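## Task

Take the gold-capped tube out of the rack by the window and seat it fully down in a free well of the rack by the door. Fail conditions: leaving any new item on the floor, any tube touching the floor, breaking a tube (glass breaks from a drop of more than a few centimetres, roughly one well depth, or a hard knock), or the robot toppling or being left tilted. All other tubes must finish fully seated in their racks, though they may be shifted to other wells of the same rack. At the end the gripper must be open and the robot moved away, and the result must hold without the robot supporting anything.

## Robot and tools

ROBOT. An omnidirectional wheeled base (strong wheel motors, 7 N m) carries a column about 1.75 m tall. On it a carriage slides over 1.0 m of travel (lift_m) and holds two identical six-joint arms, each with a two-finger gripper. Arm bases sit near 0.57 m + lift_m above the floor; carriage parts hang about 0.15 m lower. Reach from a shoulder is about 0.78 m, but a hand gets only about 0.38 m below its arm base. A hand is about 0.16 m long, 0.1 m wide, 0.14 m when open. Parked arm joints 1-6: 0, 0.05, 0.05, 1.45, 0, 0; parked robot is about 0.95 m wide and 0.7 m long. Cameras: carriage_camera (fixed, facing forward, tilted about 20 degrees down), left_wrist_camera and right_wrist_camera (looking out past the fingertips). Loose objects may occasionally be nudged by outside pushes.

FRAMES. Base frame: origin on the floor below the base centre, x forward, y left, z up. left_hand and right_hand report the point between each hand's pads in this frame; quat_wxyz rotates base axes into hand axes (hand z along the fingers, fingers open along hand y; upright hand with joints 1, 5, 6 at 0 reads 1,0,0,0). Odometry frame = base frame at scene start; base_odometry counts wheel rotation only, so slip looks like travel. Heading is positive to the left, range -3.142 to 3.142.

execute_actions. Argument actions: a list with zero or one action. An action may hold base, joints, or both; these start together and may finish at different times. base takes exactly one relative offset from the base's last reported position: translate_m (metres, forward positive, -2 to 2), strafe_m (metres, left positive, -2 to 2) or rotate_rad (radians, counter-clockwise positive, -6.3 to 6.3). joints is one object keyed by joint name, each value an absolute target: lift_m 0 to 1 m; for each side (left_ / right_): joint1_rad -2.617 to 3.054 (yaw about vertical, 0 forward, positive left), joint2_rad 0 to 3.141 (shoulder: 0 upper arm level backward, 1.57 vertical, 3.14 level forward), joint3_rad 0 to 3.141 (elbow: 0 folded, 3.14 straight), joint4_rad -1.57 to 1.57 (wrist pitch, positive lifts fingertips), joint5_rad -1.57 to 1.57 (wrist yaw, positive swings fingertips to the RIGHT), joint6_rad -2.094 to 2.094 (roll about the finger axis, positive clockwise viewed from the forearm), gripper_m 0 to 0.093 m (pad gap). Done tolerances: lift 0.004, joints 1, 5, 6 0.02, joint2 0.055, joint3 0.055, joint4 0.04, gripper 0.004. One action lasts at most 15 s. Unknown keys or out-of-range numbers get the whole call rejected with no motion. Omitted joints or base may keep pushing toward earlier targets without the status showing it. cameras: list of names or all; null/omitted gives all, [] gives none. An empty actions list just reports state and images.

wait: seconds 0 to 10; commands nothing and returns the same report. zoom_image: camera plus region [x0, y0, x1, y1] in pixels of that camera's latest full image (672x504, origin top-left), at most 504 by 504. finished_scene: scene = current scene number; irreversible, and reports success. Replying with no tool call ends everything.

RESULTS. base_status and joint_status describe how each commanded motion ended: done (for the base, wheels turned the commanded amount, slip included; tiny moves may stop short yet say done), off_target (resting away from target, maybe still pushing), contact_stop or time_out (target dropped, holds in place). "joint command not followed" with a cause means an arm's targets were withheld (self-collision check within a few millimetres); the gripper still acts, and withheld targets may be retried on later actions. If a call reports a stop, later movement calls in that same reply are skipped. on_its_own lists uncommanded behaviour; "held at" is the held target, not the position. ARM HIT flags a hard self-collision. motor_effort gives percent of max, positive toward higher joint values, peak in brackets; readings carry fixed bias plus noise. Lift effort grows with load; if it keeps falling as the lift descends, a hand rests on something. drive_wheels at rest clearly above its free-move level means the base still presses on something. A gripper holding an object usually reads off_target.

CAUTIONS. Contact stops come late or not at all; the base may roll up to about 0.3 m after an arm touches something, and arms are not watched during turns. Arms and grippers never stop on contact and spring to target once freed. After a blocked drive, back off about 0.2 m along the reverse path (or reverse a turn), repeating if still pressed. Don't reverse into table edges under which the base fits. Hand readings drift at long reach; a level hand sags 10-17 cm under 1 kg. Grip force is about 45-60 N per pad. To free a withheld arm, move it alone clear first, then the other. Never let the arms collide or press hard together. Tipping is likeliest with a high carriage, stretched arms, loads, pulling or sudden stops; about 1.5 kg per hand with both arms forward can tip it, and only images reveal a lean. Lower glass tubes gently, with no drop more than a few centimetres.

HEAT. Outstretched or loaded arms heat, also while you deliberate (the robot holds its last command meanwhile). MOTOR HOT warns from 75 C; at 90 C that arm stops 10 s (then that threshold is off 5 minutes); at 100 C the arm goes limp and falls. OVER-TEMPERATURE FAULT lines report these; affected keys show limit_stop_at_motor_heat, so resend their targets.

CAMERA INTRINSICS (pixels, 672x504): carriage_camera fx=fy=275.907, cx 335.987, cy 249.404, fovy 84.814; left_wrist_camera fx=fy=491.964, cx 337.269, cy 252.284, fovy 54.246; right_wrist_camera fx=fy=396.203, cx 337.368, cy 254.231, fovy 64.916; all with radial distortion.

Each tool is called as a command line: name --argument value for each argument, lists and objects as JSON in quotes; but a table of rows of numbers goes row by row, as --pt "numbers of a row", without its own name.

## Session

execute_actions --actions '[]'

Scene clock: 0.00 s.
base_odometry: x=+0.000 y=+0.000 heading=+0.000 (m, m, rad; odometry frame)
base_status: not commanded
joint_positions: lift_m=+0.301 left_joint1_rad=-0.017 left_joint2_rad=+0.049 left_joint3_rad=+0.057 left_joint4_rad=+1.438 left_joint5_rad=-0.002 left_joint6_rad=+0.043 left_gripper_m=+0.094 right_joint1_rad=-0.011 right_joint2_rad=+0.022 right_joint3_rad=+0.062 right_joint4_rad=+1.388 right_joint5_rad=+0.021 right_joint6_rad=+0.048 right_gripper_m=+0.094
joint_status: not commanded
motor_effort: lift_m=+22 drive_wheels=+1 (%)
left_hand: x=+0.3110 y=+0.3469 z=+1.2798 quat_wxyz=(+0.998, +0.001, +0.062, +0.013) (m; base frame)
right_hand: x=+0.3129 y=-0.3511 z=+1.2801 quat_wxyz=(+0.997, +0.012, +0.071, +0.018) (m; base frame)
pictures: carriage_camera, left_wrist_camera, right_wrist_camera
Images, in order (width x height): carriage_camera 672x504, left_wrist_camera 672x504, right_wrist_camera 672x504.

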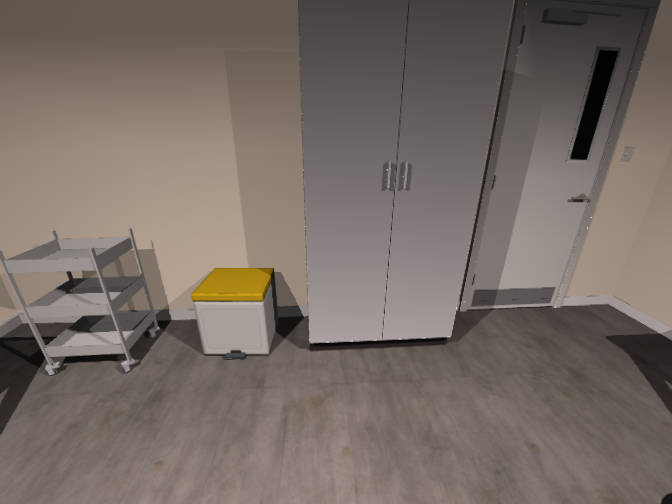

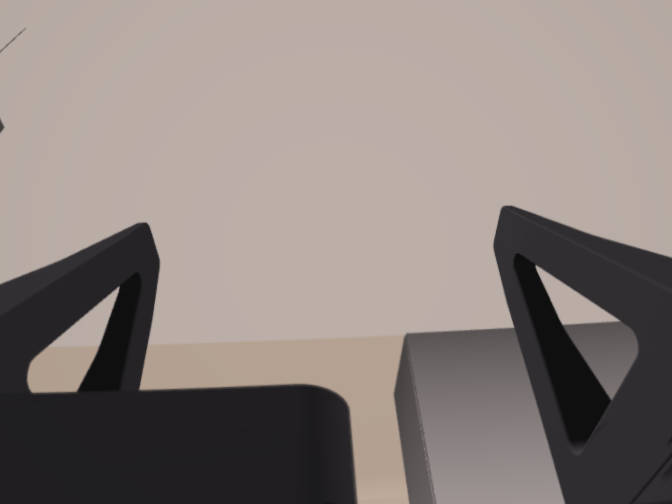

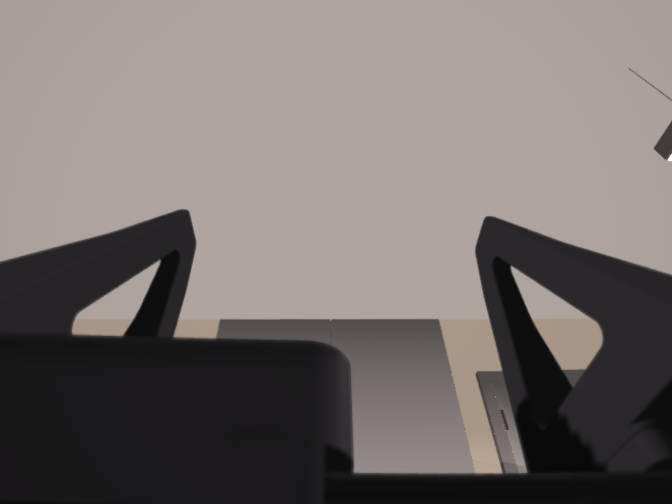

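execute_actions --actions '[{"base":{"rotate_rad":-1.57}}]' --cameras '["carriage_camera"]'

execute_actions --actions '[{"base":{"rotate_rad":-1.57}}]' --cameras '["carriage_camera"]'

execute_actions --actions '[{"base":{"rotate_rad":-1.57}}]' --cameras '["carriage_camera"]'

Scene clock: 3.37 s.
base_odometry: x=+0.000 y=+0.000 heading=-1.569 (m, m, rad; odometry frame)
base_status: done
joint_positions: lift_m=+0.301 left_joint1_rad=-0.017 left_joint2_rad=+0.049 left_joint3_rad=+0.057 left_joint4_rad=+1.437 left_joint5_rad=-0.002 left_joint6_rad=+0.043 left_gripper_m=+0.094 right_joint1_rad=-0.011 right_joint2_rad=+0.022 right_joint3_rad=+0.062 right_joint4_rad=+1.386 right_joint5_rad=+0.021 right_joint6_rad=+0.048 right_gripper_m=+0.094
joint_status: not commanded
motor_effort: lift_m=+22(22) drive_wheels=+11(21) (%)
left_hand: x=+0.3114 y=+0.3469 z=+1.2798 quat_wxyz=(+0.998, +0.001, +0.063, +0.013) (m; base frame)
right_hand: x=+0.3133 y=-0.3511 z=+1.2800 quat_wxyz=(+0.997, +0.012, +0.072, +0.018) (m; base frame)
pictures: carriage_camera
Images, in order (width x height): carriage_camera 672x504.

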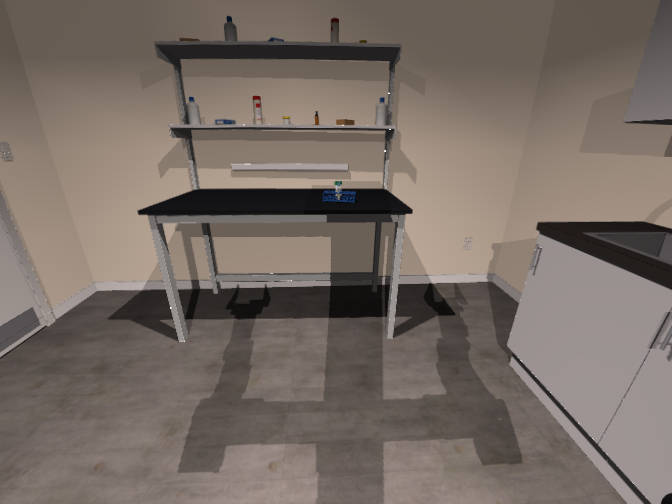

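Scene clock: 6.57 s.
base_odometry: x=+0.000 y=+0.000 heading=-3.138 (m, m, rad; odometry frame)
base_status: done
joint_positions: lift_m=+0.301 left_joint1_rad=-0.017 left_joint2_rad=+0.049 left_joint3_rad=+0.057 left_joint4_rad=+1.437 left_joint5_rad=-0.002 left_joint6_rad=+0.043 left_gripper_m=+0.094 right_joint1_rad=-0.011 right_joint2_rad=+0.022 right_joint3_rad=+0.062 right_joint4_rad=+1.386 right_joint5_rad=+0.021 right_joint6_rad=+0.048 right_gripper_m=+0.094
joint_status: not commanded
motor_effort: lift_m=+22(22) drive_wheels=+10(19) (%)
left_hand: x=+0.3114 y=+0.3469 z=+1.2798 quat_wxyz=(+0.998, +0.001, +0.063, +0.013) (m; base frame)
right_hand: x=+0.3135 y=-0.3511 z=+1.2800 quat_wxyz=(+0.997, +0.012, +0.072, +0.018) (m; base frame)
pictures: carriage_camera
Images, in order (width x height): carriage_camera 672x504.

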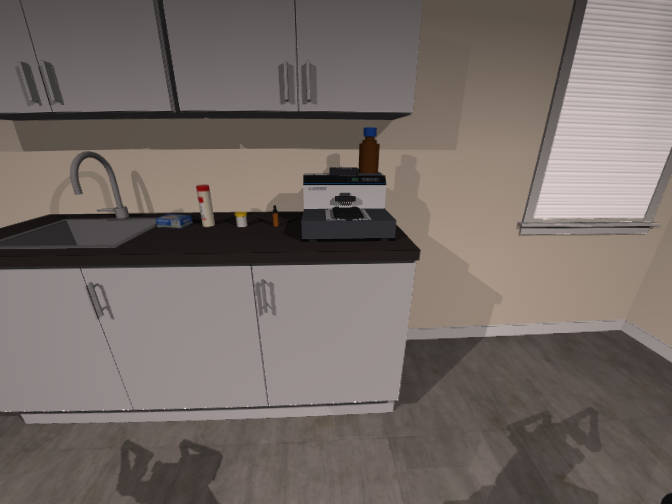

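Scene clock: 9.67 s.
base_odometry: x=+0.000 y=+0.000 heading=+1.576 (m, m, rad; odometry frame)
base_status: done
joint_positions: lift_m=+0.301 left_joint1_rad=-0.017 left_joint2_rad=+0.049 left_joint3_rad=+0.057 left_joint4_rad=+1.437 left_joint5_rad=-0.002 left_joint6_rad=+0.043 left_gripper_m=+0.094 right_joint1_rad=-0.011 right_joint2_rad=+0.022 right_joint3_rad=+0.062 right_joint4_rad=+1.385 right_joint5_rad=+0.021 right_joint6_rad=+0.048 right_gripper_m=+0.094
joint_status: not commanded
motor_effort: lift_m=+22(22) drive_wheels=+11(19) (%)
left_hand: x=+0.3113 y=+0.3469 z=+1.2798 quat_wxyz=(+0.998, +0.001, +0.063, +0.013) (m; base frame)
right_hand: x=+0.3136 y=-0.3511 z=+1.2800 quat_wxyz=(+0.997, +0.012, +0.072, +0.018) (m; base frame)
pictures: carriage_camera
Images, in order (width x height): carriage_camera 672x504.

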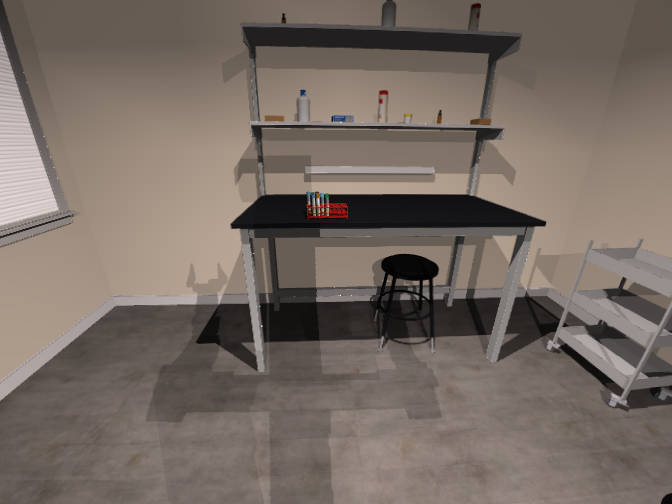

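execute_actions --actions '[{"base":{"translate_m":0.5},"joints":{"lift_m":0.6,"left_joint2_rad":1.9,"left_joint3_rad":1.6,"left_joint4_rad":-1.27,"left_joint5_rad":0,"left_joint6_rad":0,"left_joint1_rad":0}}]'

Scene clock: 13.20 s.
base_odometry: x=-0.001 y=+0.500 heading=+1.574 (m, m, rad; odometry frame)
base_status: done
joint_positions: lift_m=+0.600 left_joint1_rad=-0.006 left_joint2_rad=+1.910 left_joint3_rad=+1.583 left_joint4_rad=-1.263 left_joint5_rad=-0.002 left_joint6_rad=+0.008 left_gripper_m=+0.094 right_joint1_rad=-0.011 right_joint2_rad=+0.022 right_joint3_rad=+0.062 right_joint4_rad=+1.386 right_joint5_rad=+0.021 right_joint6_rad=+0.048 right_gripper_m=+0.094
joint_status: all done
motor_effort: lift_m=+23(28) drive_wheels=-14(27) (%)
left_hand: x=+0.6340 y=+0.3453 z=+1.2413 quat_wxyz=(-0.010, +0.007, +1.000, +0.001) (m; base frame)
right_hand: x=+0.3134 y=-0.3511 z=+1.5791 quat_wxyz=(+0.997, +0.012, +0.072, +0.018) (m; base frame)
pictures: carriage_camera, left_wrist_camera, right_wrist_camera
Images, in order (width x height): carriage_camera 672x504, left_wrist_camera 672x504, right_wrist_camera 672x504.

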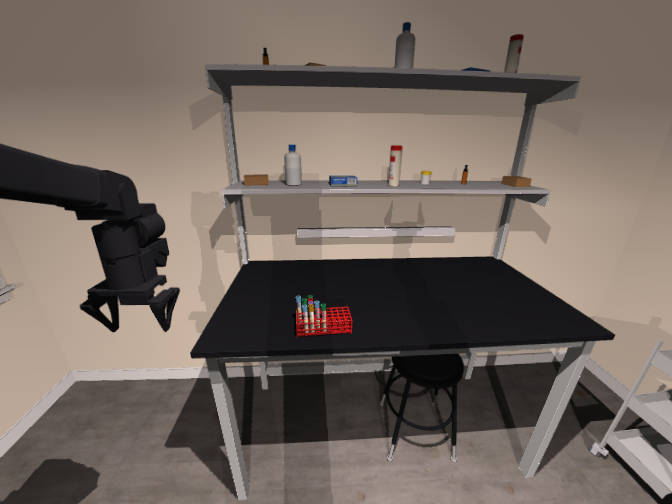

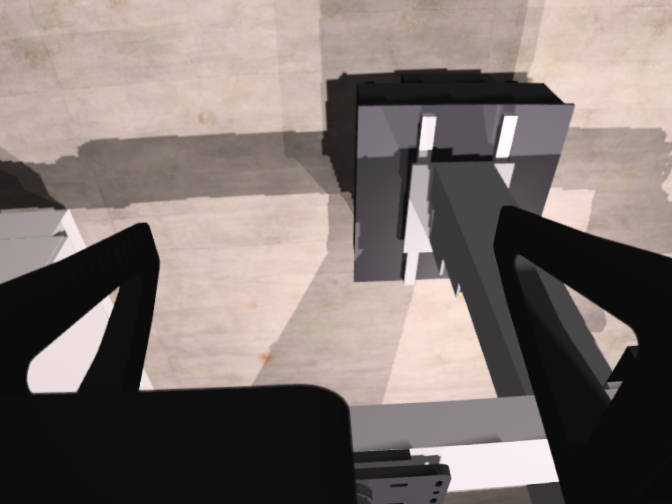

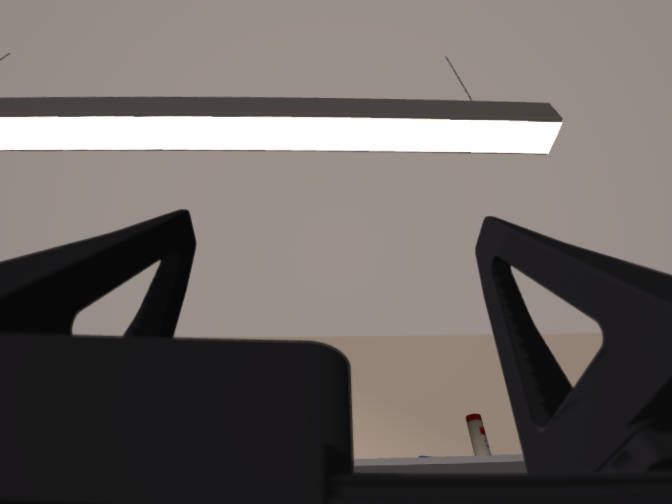

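execute_actions --actions '[{"base":{"strafe_m":-0.25}}]' --cameras '[]'

execute_actions --actions '[{"base":{"translate_m":0.4}}]'

Scene clock: 16.03 s.
base_odometry: x=+0.249 y=+0.501 heading=+1.574 (m, m, rad; odometry frame)
base_status: done
joint_positions: lift_m=+0.600 left_joint1_rad=-0.003 left_joint2_rad=+1.910 left_joint3_rad=+1.583 left_joint4_rad=-1.265 left_joint5_rad=-0.002 left_joint6_rad=+0.008 left_gripper_m=+0.094 right_joint1_rad=-0.011 right_joint2_rad=+0.022 right_joint3_rad=+0.062 right_joint4_rad=+1.387 right_joint5_rad=+0.020 right_joint6_rad=+0.048 right_gripper_m=+0.094
joint_status: not commanded
motor_effort: lift_m=+23(23) drive_wheels=-5(15) (%)
left_hand: x=+0.6336 y=+0.3463 z=+1.2413 quat_wxyz=(-0.010, +0.006, +1.000, +0.001) (m; base frame)
right_hand: x=+0.3130 y=-0.3510 z=+1.5791 quat_wxyz=(+0.997, +0.012, +0.071, +0.018) (m; base frame)
pictures: none
No camera images: the call's "cameras" was empty. Leave "cameras" out to get every camera's image.

Scene clock: 18.83 s.
base_odometry: x=+0.249 y=+0.901 heading=+1.573 (m, m, rad; odometry frame)
base_status: done
joint_positions: lift_m=+0.600 left_joint1_rad=-0.003 left_joint2_rad=+1.909 left_joint3_rad=+1.583 left_joint4_rad=-1.268 left_joint5_rad=-0.002 left_joint6_rad=+0.008 left_gripper_m=+0.094 right_joint1_rad=-0.011 right_joint2_rad=+0.022 right_joint3_rad=+0.062 right_joint4_rad=+1.386 right_joint5_rad=+0.020 right_joint6_rad=+0.048 right_gripper_m=+0.094
joint_status: not commanded
motor_effort: lift_m=+23(23) drive_wheels=-9(17) (%)
left_hand: x=+0.6327 y=+0.3465 z=+1.2416 quat_wxyz=(-0.012, +0.005, +1.000, +0.001) (m; base frame)
right_hand: x=+0.3135 y=-0.3510 z=+1.5790 quat_wxyz=(+0.997, +0.012, +0.072, +0.018) (m; base frame)
pictures: carriage_camera, left_wrist_camera, right_wrist_camera
Images, in order (width x height): carriage_camera 672x504, left_wrist_camera 672x504, right_wrist_camera 672x504.

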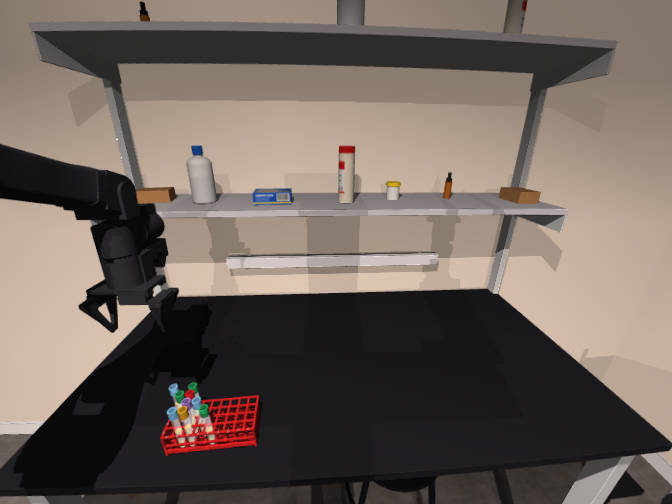

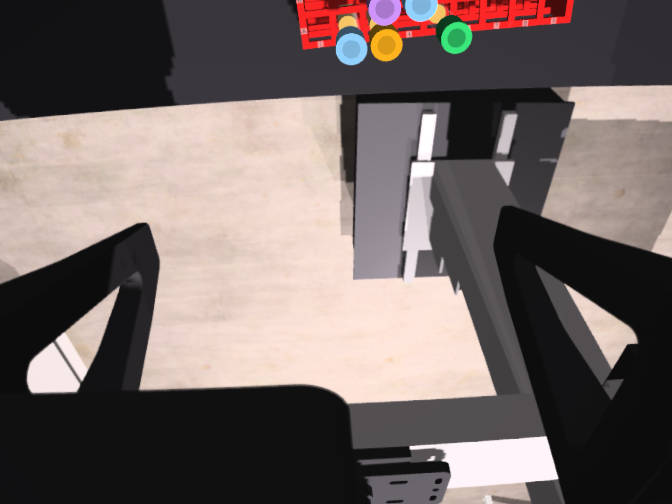

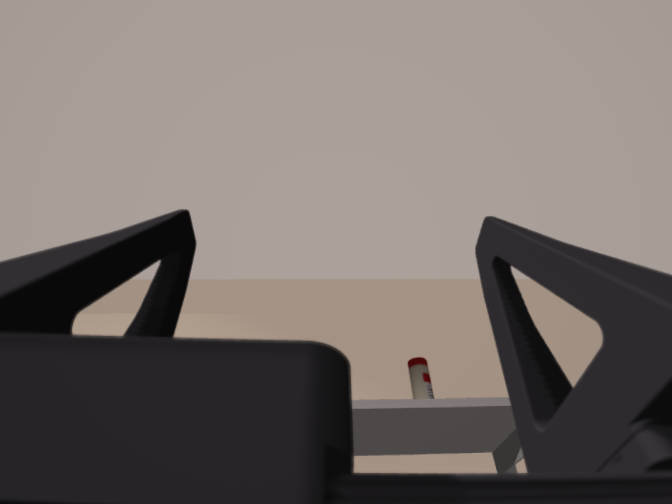

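execute_actions --actions '[{"base":{"translate_m":0.13},"joints":{"left_gripper_m":0.03}}]' --cameras '["left_wrist_camera","carriage_camera"]'

Scene clock: 20.87 s.
base_odometry: x=+0.249 y=+1.031 heading=+1.572 (m, m, rad; odometry frame)
base_status: done
joint_positions: lift_m=+0.600 left_joint1_rad=-0.002 left_joint2_rad=+1.909 left_joint3_rad=+1.583 left_joint4_rad=-1.269 left_joint5_rad=-0.002 left_joint6_rad=+0.008 left_gripper_m=+0.030 right_joint1_rad=-0.011 right_joint2_rad=+0.022 right_joint3_rad=+0.062 right_joint4_rad=+1.387 right_joint5_rad=+0.020 right_joint6_rad=+0.048 right_gripper_m=+0.094
joint_status: all done
motor_effort: lift_m=+23(23) drive_wheels=-9(17) (%)
left_hand: x=+0.6325 y=+0.3468 z=+1.2416 quat_wxyz=(-0.012, +0.005, +1.000, +0.001) (m; base frame)
right_hand: x=+0.3131 y=-0.3510 z=+1.5791 quat_wxyz=(+0.997, +0.012, +0.071, +0.018) (m; base frame)
pictures: carriage_camera, left_wrist_camera
Images, in order (width x height): carriage_camera 672x504, left_wrist_camera 672x504.

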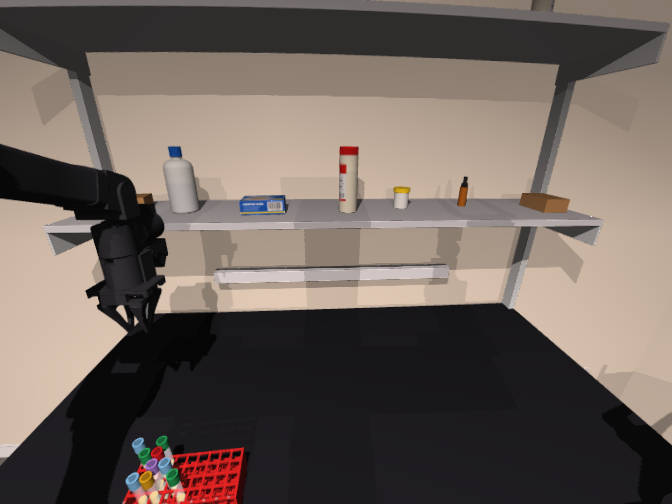

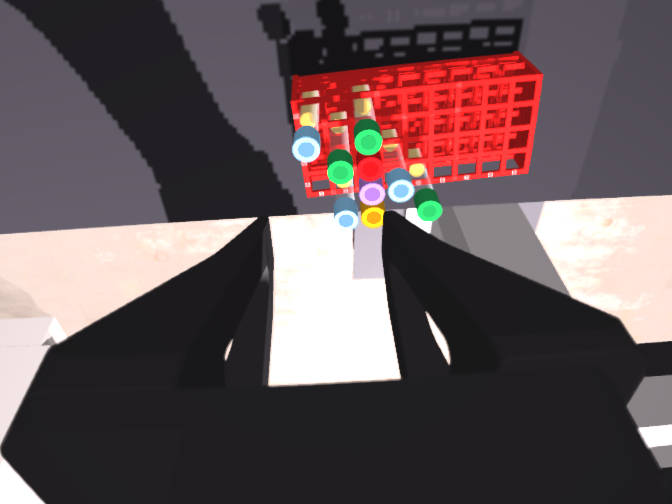

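execute_actions --actions '[{"base":{"translate_m":-0.115},"joints":{"lift_m":0.48}}]' --cameras '[]'

execute_actions --actions '[{"base":{"strafe_m":-0.036}}]' --cameras '["left_wrist_camera","carriage_camera"]'

Scene clock: 23.47 s.
base_odometry: x=+0.249 y=+0.917 heading=+1.572 (m, m, rad; odometry frame)
base_status: done
joint_positions: lift_m=+0.480 left_joint1_rad=-0.001 left_joint2_rad=+1.907 left_joint3_rad=+1.588 left_joint4_rad=-1.270 left_joint5_rad=-0.002 left_joint6_rad=+0.008 left_gripper_m=+0.030 right_joint1_rad=-0.011 right_joint2_rad=+0.022 right_joint3_rad=+0.062 right_joint4_rad=+1.389 right_joint5_rad=+0.020 right_joint6_rad=+0.048 right_gripper_m=+0.094
joint_status: all done
motor_effort: lift_m=+21(22) drive_wheels=-13(16) (%)
left_hand: x=+0.6338 y=+0.3470 z=+1.1238 quat_wxyz=(-0.009, +0.005, +1.000, +0.001) (m; base frame)
right_hand: x=+0.3127 y=-0.3510 z=+1.4593 quat_wxyz=(+0.997, +0.012, +0.071, +0.018) (m; base frame)
pictures: none
No camera images: the call's "cameras" was empty. Leave "cameras" out to get every camera's image.

Scene clock: 24.60 s.
base_odometry: x=+0.285 y=+0.917 heading=+1.572 (m, m, rad; odometry frame)
base_status: done
joint_positions: lift_m=+0.480 left_joint1_rad=-0.001 left_joint2_rad=+1.907 left_joint3_rad=+1.588 left_joint4_rad=-1.269 left_joint5_rad=-0.002 left_joint6_rad=+0.008 left_gripper_m=+0.030 right_joint1_rad=-0.011 right_joint2_rad=+0.022 right_joint3_rad=+0.062 right_joint4_rad=+1.387 right_joint5_rad=+0.020 right_joint6_rad=+0.048 right_gripper_m=+0.094
joint_status: not commanded
motor_effort: lift_m=+22(22) drive_wheels=+7(19) (%)
left_hand: x=+0.6339 y=+0.3470 z=+1.1238 quat_wxyz=(-0.009, +0.005, +1.000, +0.001) (m; base frame)
right_hand: x=+0.3130 y=-0.3510 z=+1.4593 quat_wxyz=(+0.997, +0.012, +0.071, +0.018) (m; base frame)
pictures: carriage_camera, left_wrist_camera
Images, in order (width x height): carriage_camera 672x504, left_wrist_camera 672x504.

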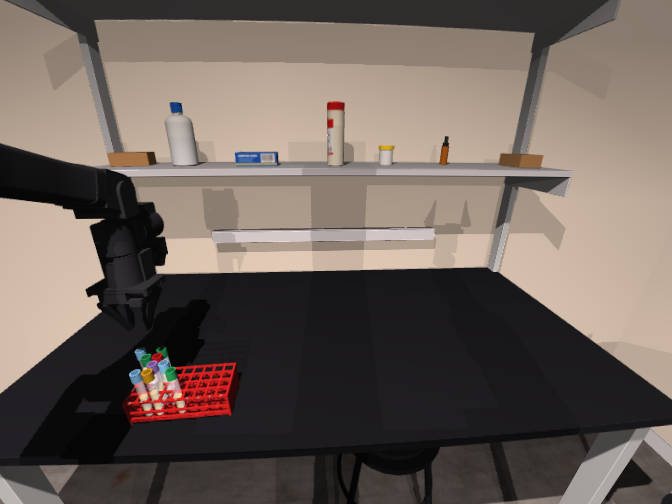

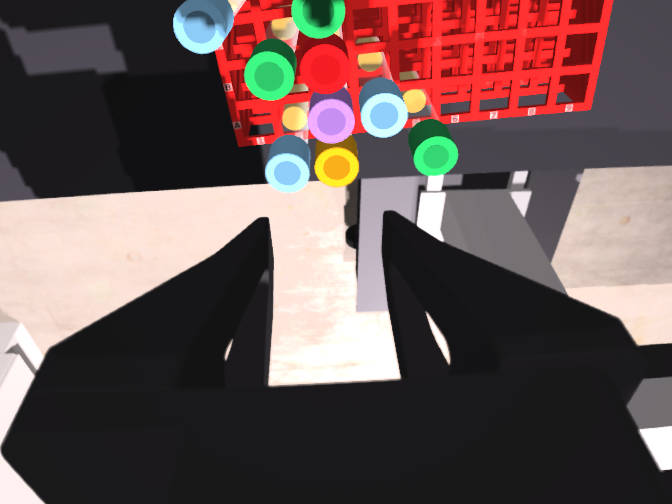

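execute_actions --actions '[{"base":{"translate_m":-0.025},"joints":{"lift_m":0.42}}]' --cameras '["left_wrist_camera","carriage_camera"]'

Scene clock: 26.27 s.
base_odometry: x=+0.285 y=+0.892 heading=+1.572 (m, m, rad; odometry frame)
base_status: done
joint_positions: lift_m=+0.420 left_joint1_rad=-0.001 left_joint2_rad=+1.908 left_joint3_rad=+1.589 left_joint4_rad=-1.271 left_joint5_rad=-0.002 left_joint6_rad=+0.008 left_gripper_m=+0.030 right_joint1_rad=-0.011 right_joint2_rad=+0.022 right_joint3_rad=+0.062 right_joint4_rad=+1.388 right_joint5_rad=+0.020 right_joint6_rad=+0.048 right_gripper_m=+0.094
joint_status: all done
motor_effort: lift_m=+21(21) drive_wheels=-2(9) (%)
left_hand: x=+0.6338 y=+0.3470 z=+1.0638 quat_wxyz=(-0.009, +0.005, +1.000, +0.001) (m; base frame)
right_hand: x=+0.3129 y=-0.3510 z=+1.3993 quat_wxyz=(+0.997, +0.012, +0.071, +0.018) (m; base frame)
pictures: carriage_camera, left_wrist_camera
Images, in order (width x height): carriage_camera 672x504, left_wrist_camera 672x504.

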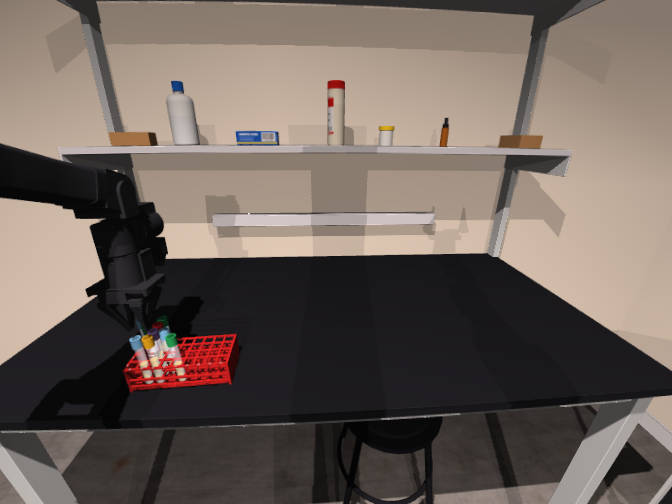

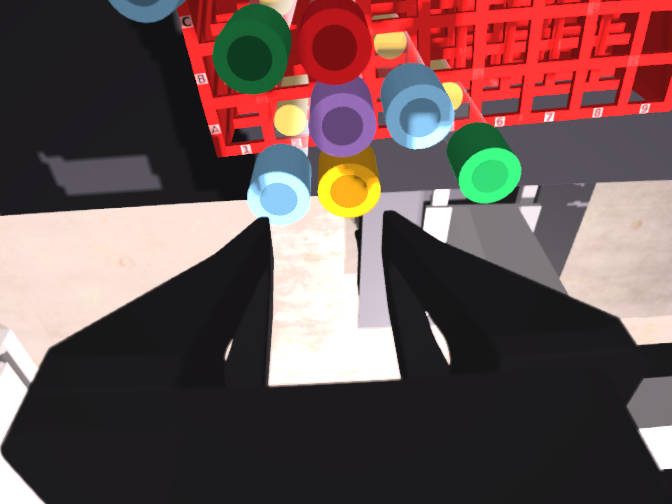

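execute_actions --actions '[{"base":{"strafe_m":-0.01},"joints":{"lift_m":0.40,"left_gripper_m":0.024}}]' --cameras '["left_wrist_camera"]'

Scene clock: 27.20 s.
base_odometry: x=+0.295 y=+0.891 heading=+1.572 (m, m, rad; odometry frame)
base_status: done
joint_positions: lift_m=+0.400 left_joint1_rad=+0.000 left_joint2_rad=+1.907 left_joint3_rad=+1.589 left_joint4_rad=-1.269 left_joint5_rad=-0.002 left_joint6_rad=+0.008 left_gripper_m=+0.024 right_joint1_rad=-0.011 right_joint2_rad=+0.022 right_joint3_rad=+0.062 right_joint4_rad=+1.389 right_joint5_rad=+0.021 right_joint6_rad=+0.048 right_gripper_m=+0.094
joint_status: all done
motor_effort: lift_m=+21(22) drive_wheels=+0(8) (%)
left_hand: x=+0.6342 y=+0.3475 z=+1.0441 quat_wxyz=(-0.008, +0.004, +1.000, +0.001) (m; base frame)
right_hand: x=+0.3127 y=-0.3511 z=+1.3794 quat_wxyz=(+0.997, +0.012, +0.071, +0.018) (m; base frame)
pictures: left_wrist_camera
Images, in order (width x height): left_wrist_camera 672x504.

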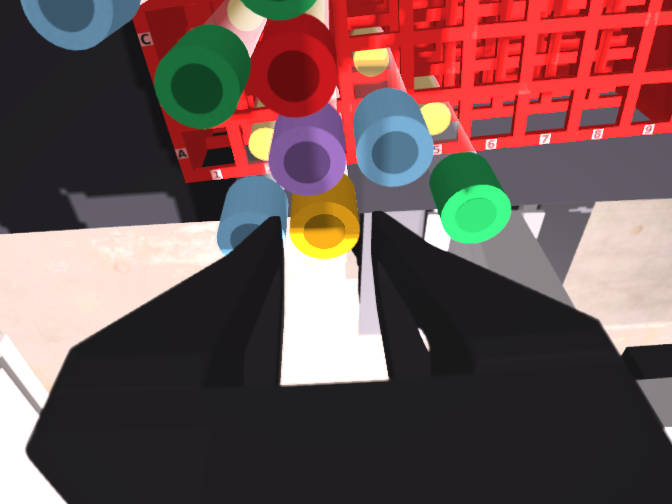

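Centred. Descend.

execute_actions --actions '[{"joints":{"lift_m":0.38}}]' --cameras '["left_wrist_camera","carriage_camera"]'

zoom_image --camera "carriage_camera" --region '[80,260,260,400]'

Scene clock: 27.87 s.
base_odometry: x=+0.295 y=+0.891 heading=+1.572 (m, m, rad; odometry frame)
base_status: not commanded
joint_positions: lift_m=+0.380 left_joint1_rad=+0.000 left_joint2_rad=+1.869 left_joint3_rad=+1.610 left_joint4_rad=-1.293 left_joint5_rad=-0.003 left_joint6_rad=+0.008 left_gripper_m=+0.024 right_joint1_rad=-0.011 right_joint2_rad=+0.022 right_joint3_rad=+0.062 right_joint4_rad=+1.388 right_joint5_rad=+0.021 right_joint6_rad=+0.048 right_gripper_m=+0.094
joint_status: all done
motor_effort: lift_m=+19(20) drive_wheels=+1(1) (%)
left_hand: x=+0.6340 y=+0.3476 z=+1.0423 quat_wxyz=(+0.009, +0.004, +1.000, +0.001) (m; base frame)
right_hand: x=+0.3128 y=-0.3511 z=+1.3596 quat_wxyz=(+0.997, +0.012, +0.071, +0.018) (m; base frame)
pictures: carriage_camera, left_wrist_camera
Images, in order (width x height): carriage_camera 672x504, left_wrist_camera 672x504.

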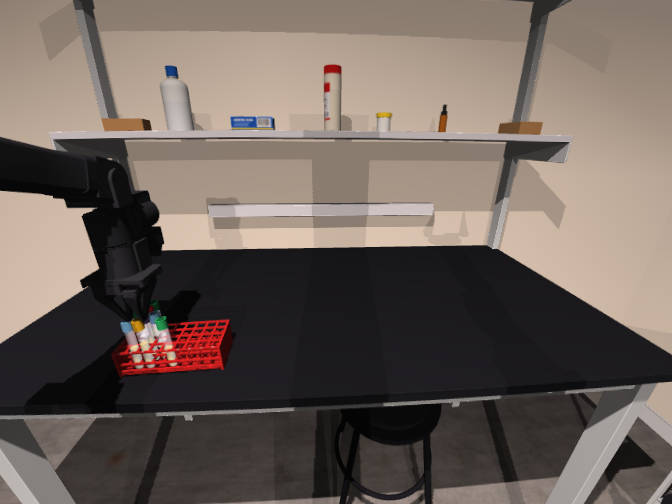

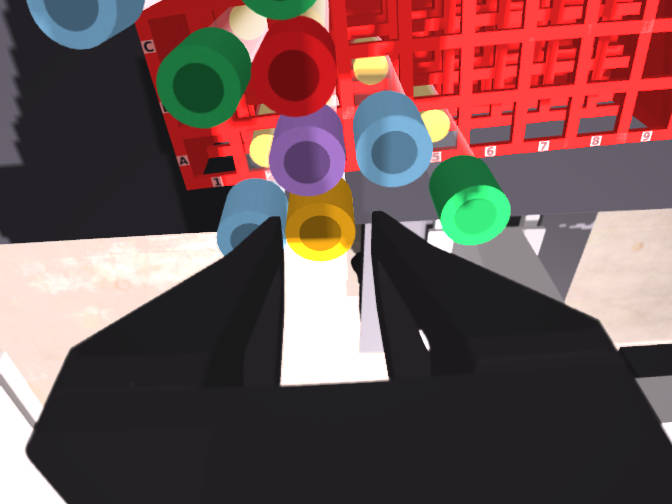

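Region (80, 260, 260, 400) of carriage_camera's 672x504 image, scaled by 2.800, with more detail than that image has.

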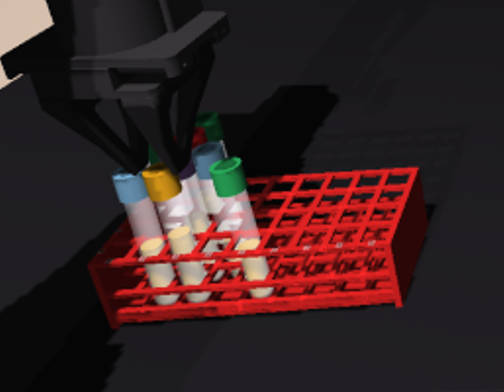

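execute_actions --actions '[{"joints":{"lift_m":0.41}}]' --cameras '[]'

execute_actions --actions '[{"base":{"translate_m":-0.02}}]' --cameras '[]'

execute_actions --actions '[{"joints":{"lift_m":0.385}}]' --cameras '["left_wrist_camera","carriage_camera"]'

zoom_image --camera "carriage_camera" --region '[80,260,260,400]'

Scene clock: 28.77 s.
base_odometry: x=+0.295 y=+0.891 heading=+1.572 (m, m, rad; odometry frame)
base_status: not commanded
joint_positions: lift_m=+0.410 left_joint1_rad=+0.000 left_joint2_rad=+1.898 left_joint3_rad=+1.610 left_joint4_rad=-1.279 left_joint5_rad=-0.003 left_joint6_rad=+0.008 left_gripper_m=+0.024 right_joint1_rad=-0.011 right_joint2_rad=+0.022 right_joint3_rad=+0.062 right_joint4_rad=+1.388 right_joint5_rad=+0.021 right_joint6_rad=+0.048 right_gripper_m=+0.094
joint_status: all done
motor_effort: lift_m=+23(27) drive_wheels=+1(1) (%)
left_hand: x=+0.6374 y=+0.3476 z=+1.0622 quat_wxyz=(+0.002, +0.004, +1.000, +0.001) (m; base frame)
right_hand: x=+0.3129 y=-0.3511 z=+1.3892 quat_wxyz=(+0.997, +0.012, +0.071, +0.018) (m; base frame)
pictures: none
No camera images: the call's "cameras" was empty. Leave "cameras" out to get every camera's image.

Scene clock: 29.83 s.
base_odometry: x=+0.296 y=+0.872 heading=+1.572 (m, m, rad; odometry frame)
base_status: done
joint_positions: lift_m=+0.410 left_joint1_rad=+0.000 left_joint2_rad=+1.898 left_joint3_rad=+1.610 left_joint4_rad=-1.275 left_joint5_rad=-0.003 left_joint6_rad=+0.008 left_gripper_m=+0.024 right_joint1_rad=-0.011 right_joint2_rad=+0.022 right_joint3_rad=+0.062 right_joint4_rad=+1.388 right_joint5_rad=+0.021 right_joint6_rad=+0.048 right_gripper_m=+0.094
joint_status: not commanded
motor_effort: lift_m=+23(23) drive_wheels=-2(10) (%)
left_hand: x=+0.6384 y=+0.3476 z=+1.0622 quat_wxyz=(+0.004, +0.004, +1.000, +0.001) (m; base frame)
right_hand: x=+0.3128 y=-0.3511 z=+1.3892 quat_wxyz=(+0.997, +0.012, +0.071, +0.018) (m; base frame)
pictures: none
No camera images: the call's "cameras" was empty. Leave "cameras" out to get every camera's image.

Scene clock: 30.43 s.
base_odometry: x=+0.296 y=+0.872 heading=+1.572 (m, m, rad; odometry frame)
base_status: not commanded
joint_positions: lift_m=+0.385 left_joint1_rad=+0.000 left_joint2_rad=+1.904 left_joint3_rad=+1.610 left_joint4_rad=-1.275 left_joint5_rad=-0.001 left_joint6_rad=+0.008 left_gripper_m=+0.024 right_joint1_rad=-0.011 right_joint2_rad=+0.022 right_joint3_rad=+0.062 right_joint4_rad=+1.387 right_joint5_rad=+0.021 right_joint6_rad=+0.048 right_gripper_m=+0.094
joint_status: all done
motor_effort: lift_m=+21(22) drive_wheels=-2(1) (%)
left_hand: x=+0.6384 y=+0.3473 z=+1.0354 quat_wxyz=(+0.001, +0.004, +1.000, +0.001) (m; base frame)
right_hand: x=+0.3131 y=-0.3511 z=+1.3643 quat_wxyz=(+0.997, +0.012, +0.071, +0.018) (m; base frame)
pictures: carriage_camera, left_wrist_camera
Images, in order (width x height): carriage_camera 672x504, left_wrist_camera 672x504.

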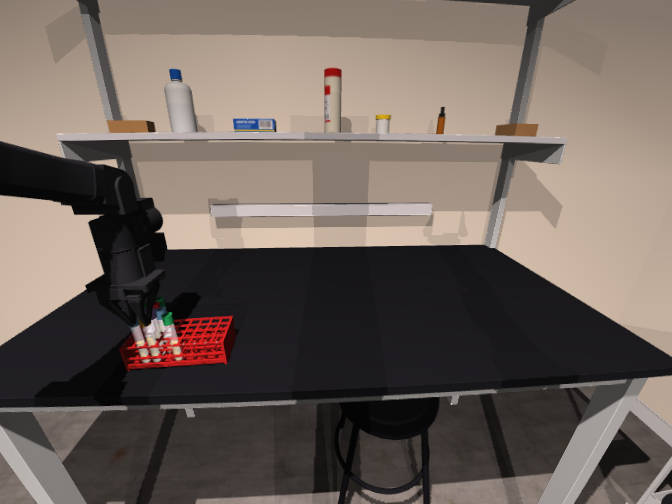

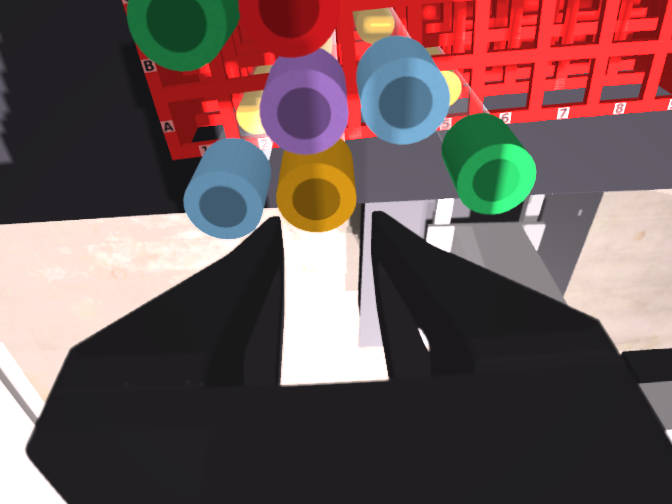

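Region (80, 260, 260, 400) of carriage_camera's 672x504 image, scaled by 2.800, with more detail than that image has.

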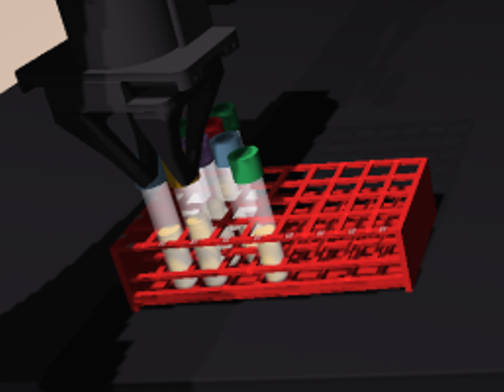

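execute_actions --actions '[{"base":{"translate_m":0.013}}]' --cameras '["left_wrist_camera"]'

execute_actions --actions '[{"joints":{"left_gripper_m":0.012}}]' --cameras '["left_wrist_camera"]'

Scene clock: 31.43 s.
base_odometry: x=+0.295 y=+0.884 heading=+1.572 (m, m, rad; odometry frame)
base_status: done
joint_positions: lift_m=+0.385 left_joint1_rad=-0.001 left_joint2_rad=+1.904 left_joint3_rad=+1.610 left_joint4_rad=-1.273 left_joint5_rad=+0.000 left_joint6_rad=+0.008 left_gripper_m=+0.024 right_joint1_rad=-0.011 right_joint2_rad=+0.022 right_joint3_rad=+0.062 right_joint4_rad=+1.387 right_joint5_rad=+0.021 right_joint6_rad=+0.048 right_gripper_m=+0.094
joint_status: not commanded
motor_effort: lift_m=+21(21) drive_wheels=-2(13) (%)
left_hand: x=+0.6388 y=+0.3469 z=+1.0354 quat_wxyz=(+0.002, +0.004, +1.000, +0.000) (m; base frame)
right_hand: x=+0.3131 y=-0.3511 z=+1.3643 quat_wxyz=(+0.997, +0.012, +0.071, +0.018) (m; base frame)
pictures: left_wrist_camera
Images, in order (width x height): left_wrist_camera 672x504.

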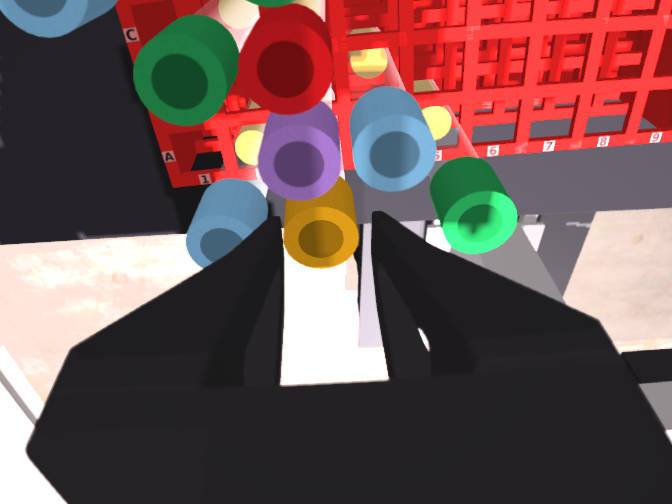

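Scene clock: 31.87 s.
base_odometry: x=+0.295 y=+0.884 heading=+1.572 (m, m, rad; odometry frame)
base_status: not commanded
joint_positions: lift_m=+0.385 left_joint1_rad=-0.001 left_joint2_rad=+1.904 left_joint3_rad=+1.610 left_joint4_rad=-1.273 left_joint5_rad=+0.000 left_joint6_rad=+0.008 left_gripper_m=+0.016 right_joint1_rad=-0.011 right_joint2_rad=+0.022 right_joint3_rad=+0.062 right_joint4_rad=+1.387 right_joint5_rad=+0.021 right_joint6_rad=+0.048 right_gripper_m=+0.094
joint_status: all done
motor_effort: lift_m=+21(21) drive_wheels=-2(2) (%)
left_hand: x=+0.6388 y=+0.3469 z=+1.0354 quat_wxyz=(+0.002, +0.004, +1.000, +0.000) (m; base frame)
right_hand: x=+0.3131 y=-0.3511 z=+1.3643 quat_wxyz=(+0.997, +0.012, +0.071, +0.018) (m; base frame)
pictures: left_wrist_camera
Images, in order (width x height): left_wrist_camera 672x504.

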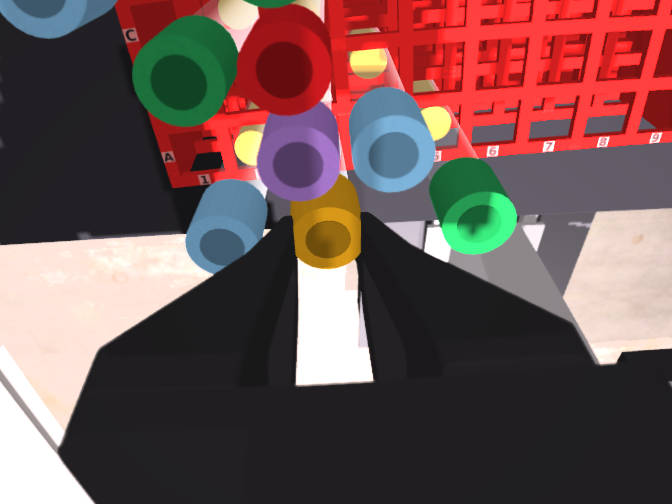

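Gripped at 16 mm. Lift.

execute_actions --actions '[{"joints":{"lift_m":0.55}}]' --cameras '["left_wrist_camera","carriage_camera"]'

Scene clock: 33.17 s.
base_odometry: x=+0.295 y=+0.884 heading=+1.572 (m, m, rad; odometry frame)
base_status: not commanded
joint_positions: lift_m=+0.550 left_joint1_rad=-0.001 left_joint2_rad=+1.904 left_joint3_rad=+1.609 left_joint4_rad=-1.272 left_joint5_rad=+0.000 left_joint6_rad=+0.008 left_gripper_m=+0.016 right_joint1_rad=-0.011 right_joint2_rad=+0.022 right_joint3_rad=+0.062 right_joint4_rad=+1.387 right_joint5_rad=+0.021 right_joint6_rad=+0.048 right_gripper_m=+0.094
joint_status: all done
motor_effort: lift_m=+23(27) drive_wheels=-2(2) (%)
left_hand: x=+0.6386 y=+0.3469 z=+1.1997 quat_wxyz=(+0.002, +0.004, +1.000, +0.000) (m; base frame)
right_hand: x=+0.3131 y=-0.3511 z=+1.5291 quat_wxyz=(+0.997, +0.012, +0.071, +0.018) (m; base frame)
pictures: carriage_camera, left_wrist_camera
Images, in order (width x height): carriage_camera 672x504, left_wrist_camera 672x504.

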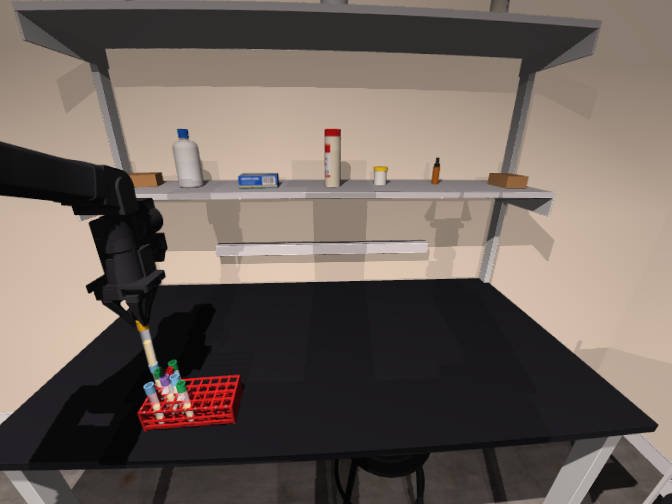

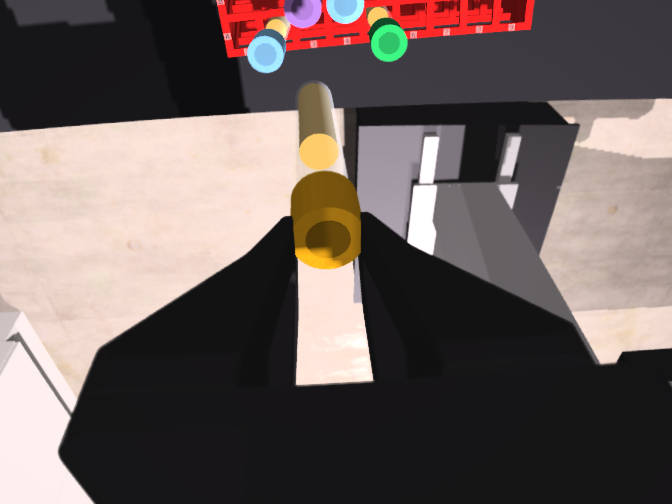

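execute_actions --actions '[{"base":{"translate_m":-0.85}}]' --cameras '[]'

execute_actions --actions '[{"base":{"rotate_rad":-3.143}}]' --cameras '[]'

execute_actions --actions '[{"base":{"translate_m":0.5}}]' --cameras '["carriage_camera"]'

Scene clock: 37.40 s.
base_odometry: x=+0.296 y=+0.034 heading=+1.572 (m, m, rad; odometry frame)
base_status: done
joint_positions: lift_m=+0.550 left_joint1_rad=-0.001 left_joint2_rad=+1.904 left_joint3_rad=+1.609 left_joint4_rad=-1.271 left_joint5_rad=+0.000 left_joint6_rad=+0.008 left_gripper_m=+0.016 right_joint1_rad=-0.011 right_joint2_rad=+0.022 right_joint3_rad=+0.062 right_joint4_rad=+1.389 right_joint5_rad=+0.021 right_joint6_rad=+0.048 right_gripper_m=+0.094
joint_status: not commanded
motor_effort: lift_m=+23(23) drive_wheels=-3(14) (%)
left_hand: x=+0.6388 y=+0.3469 z=+1.1997 quat_wxyz=(+0.002, +0.004, +1.000, +0.000) (m; base frame)
right_hand: x=+0.3126 y=-0.3511 z=+1.5292 quat_wxyz=(+0.997, +0.012, +0.070, +0.018) (m; base frame)
pictures: none
No camera images: the call's "cameras" was empty. Leave "cameras" out to get every camera's image.

Scene clock: 41.77 s.
base_odometry: x=+0.296 y=+0.035 heading=-1.571 (m, m, rad; odometry frame)
base_status: done
joint_positions: lift_m=+0.550 left_joint1_rad=+0.004 left_joint2_rad=+1.904 left_joint3_rad=+1.609 left_joint4_rad=-1.260 left_joint5_rad=+0.000 left_joint6_rad=+0.008 left_gripper_m=+0.016 right_joint1_rad=-0.011 right_joint2_rad=+0.022 right_joint3_rad=+0.062 right_joint4_rad=+1.384 right_joint5_rad=+0.021 right_joint6_rad=+0.048 right_gripper_m=+0.094
joint_status: not commanded
motor_effort: lift_m=+23(23) drive_wheels=+11(24) (%)
left_hand: x=+0.6416 y=+0.3484 z=+1.1998 quat_wxyz=(+0.008, +0.002, +1.000, +0.000) (m; base frame)
right_hand: x=+0.3138 y=-0.3511 z=+1.5290 quat_wxyz=(+0.997, +0.012, +0.073, +0.018) (m; base frame)
pictures: none
No camera images: the call's "cameras" was empty. Leave "cameras" out to get every camera's image.

Scene clock: 44.87 s.
base_odometry: x=+0.295 y=-0.465 heading=-1.572 (m, m, rad; odometry frame)
base_status: done
joint_positions: lift_m=+0.550 left_joint1_rad=+0.003 left_joint2_rad=+1.904 left_joint3_rad=+1.609 left_joint4_rad=-1.268 left_joint5_rad=+0.000 left_joint6_rad=+0.008 left_gripper_m=+0.016 right_joint1_rad=-0.011 right_joint2_rad=+0.022 right_joint3_rad=+0.062 right_joint4_rad=+1.385 right_joint5_rad=+0.021 right_joint6_rad=+0.048 right_gripper_m=+0.094
joint_status: not commanded
motor_effort: lift_m=+23(23) drive_wheels=-14(28) (%)
left_hand: x=+0.6396 y=+0.3483 z=+1.1997 quat_wxyz=(+0.004, +0.002, +1.000, +0.000) (m; base frame)
right_hand: x=+0.3136 y=-0.3511 z=+1.5290 quat_wxyz=(+0.997, +0.012, +0.072, +0.018) (m; base frame)
pictures: carriage_camera
Images, in order (width x height): carriage_camera 672x504.

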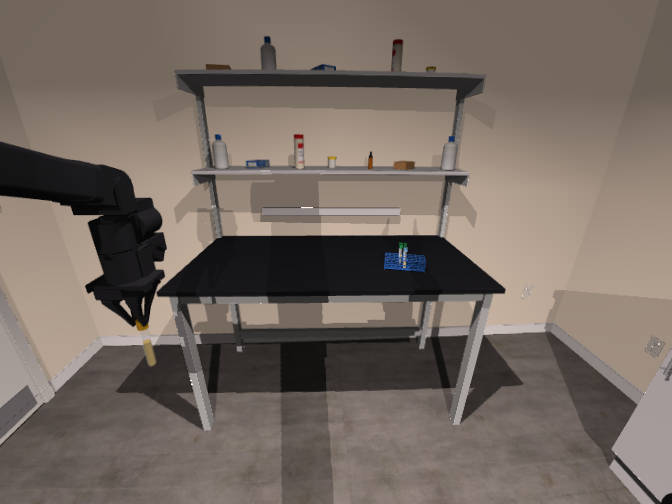

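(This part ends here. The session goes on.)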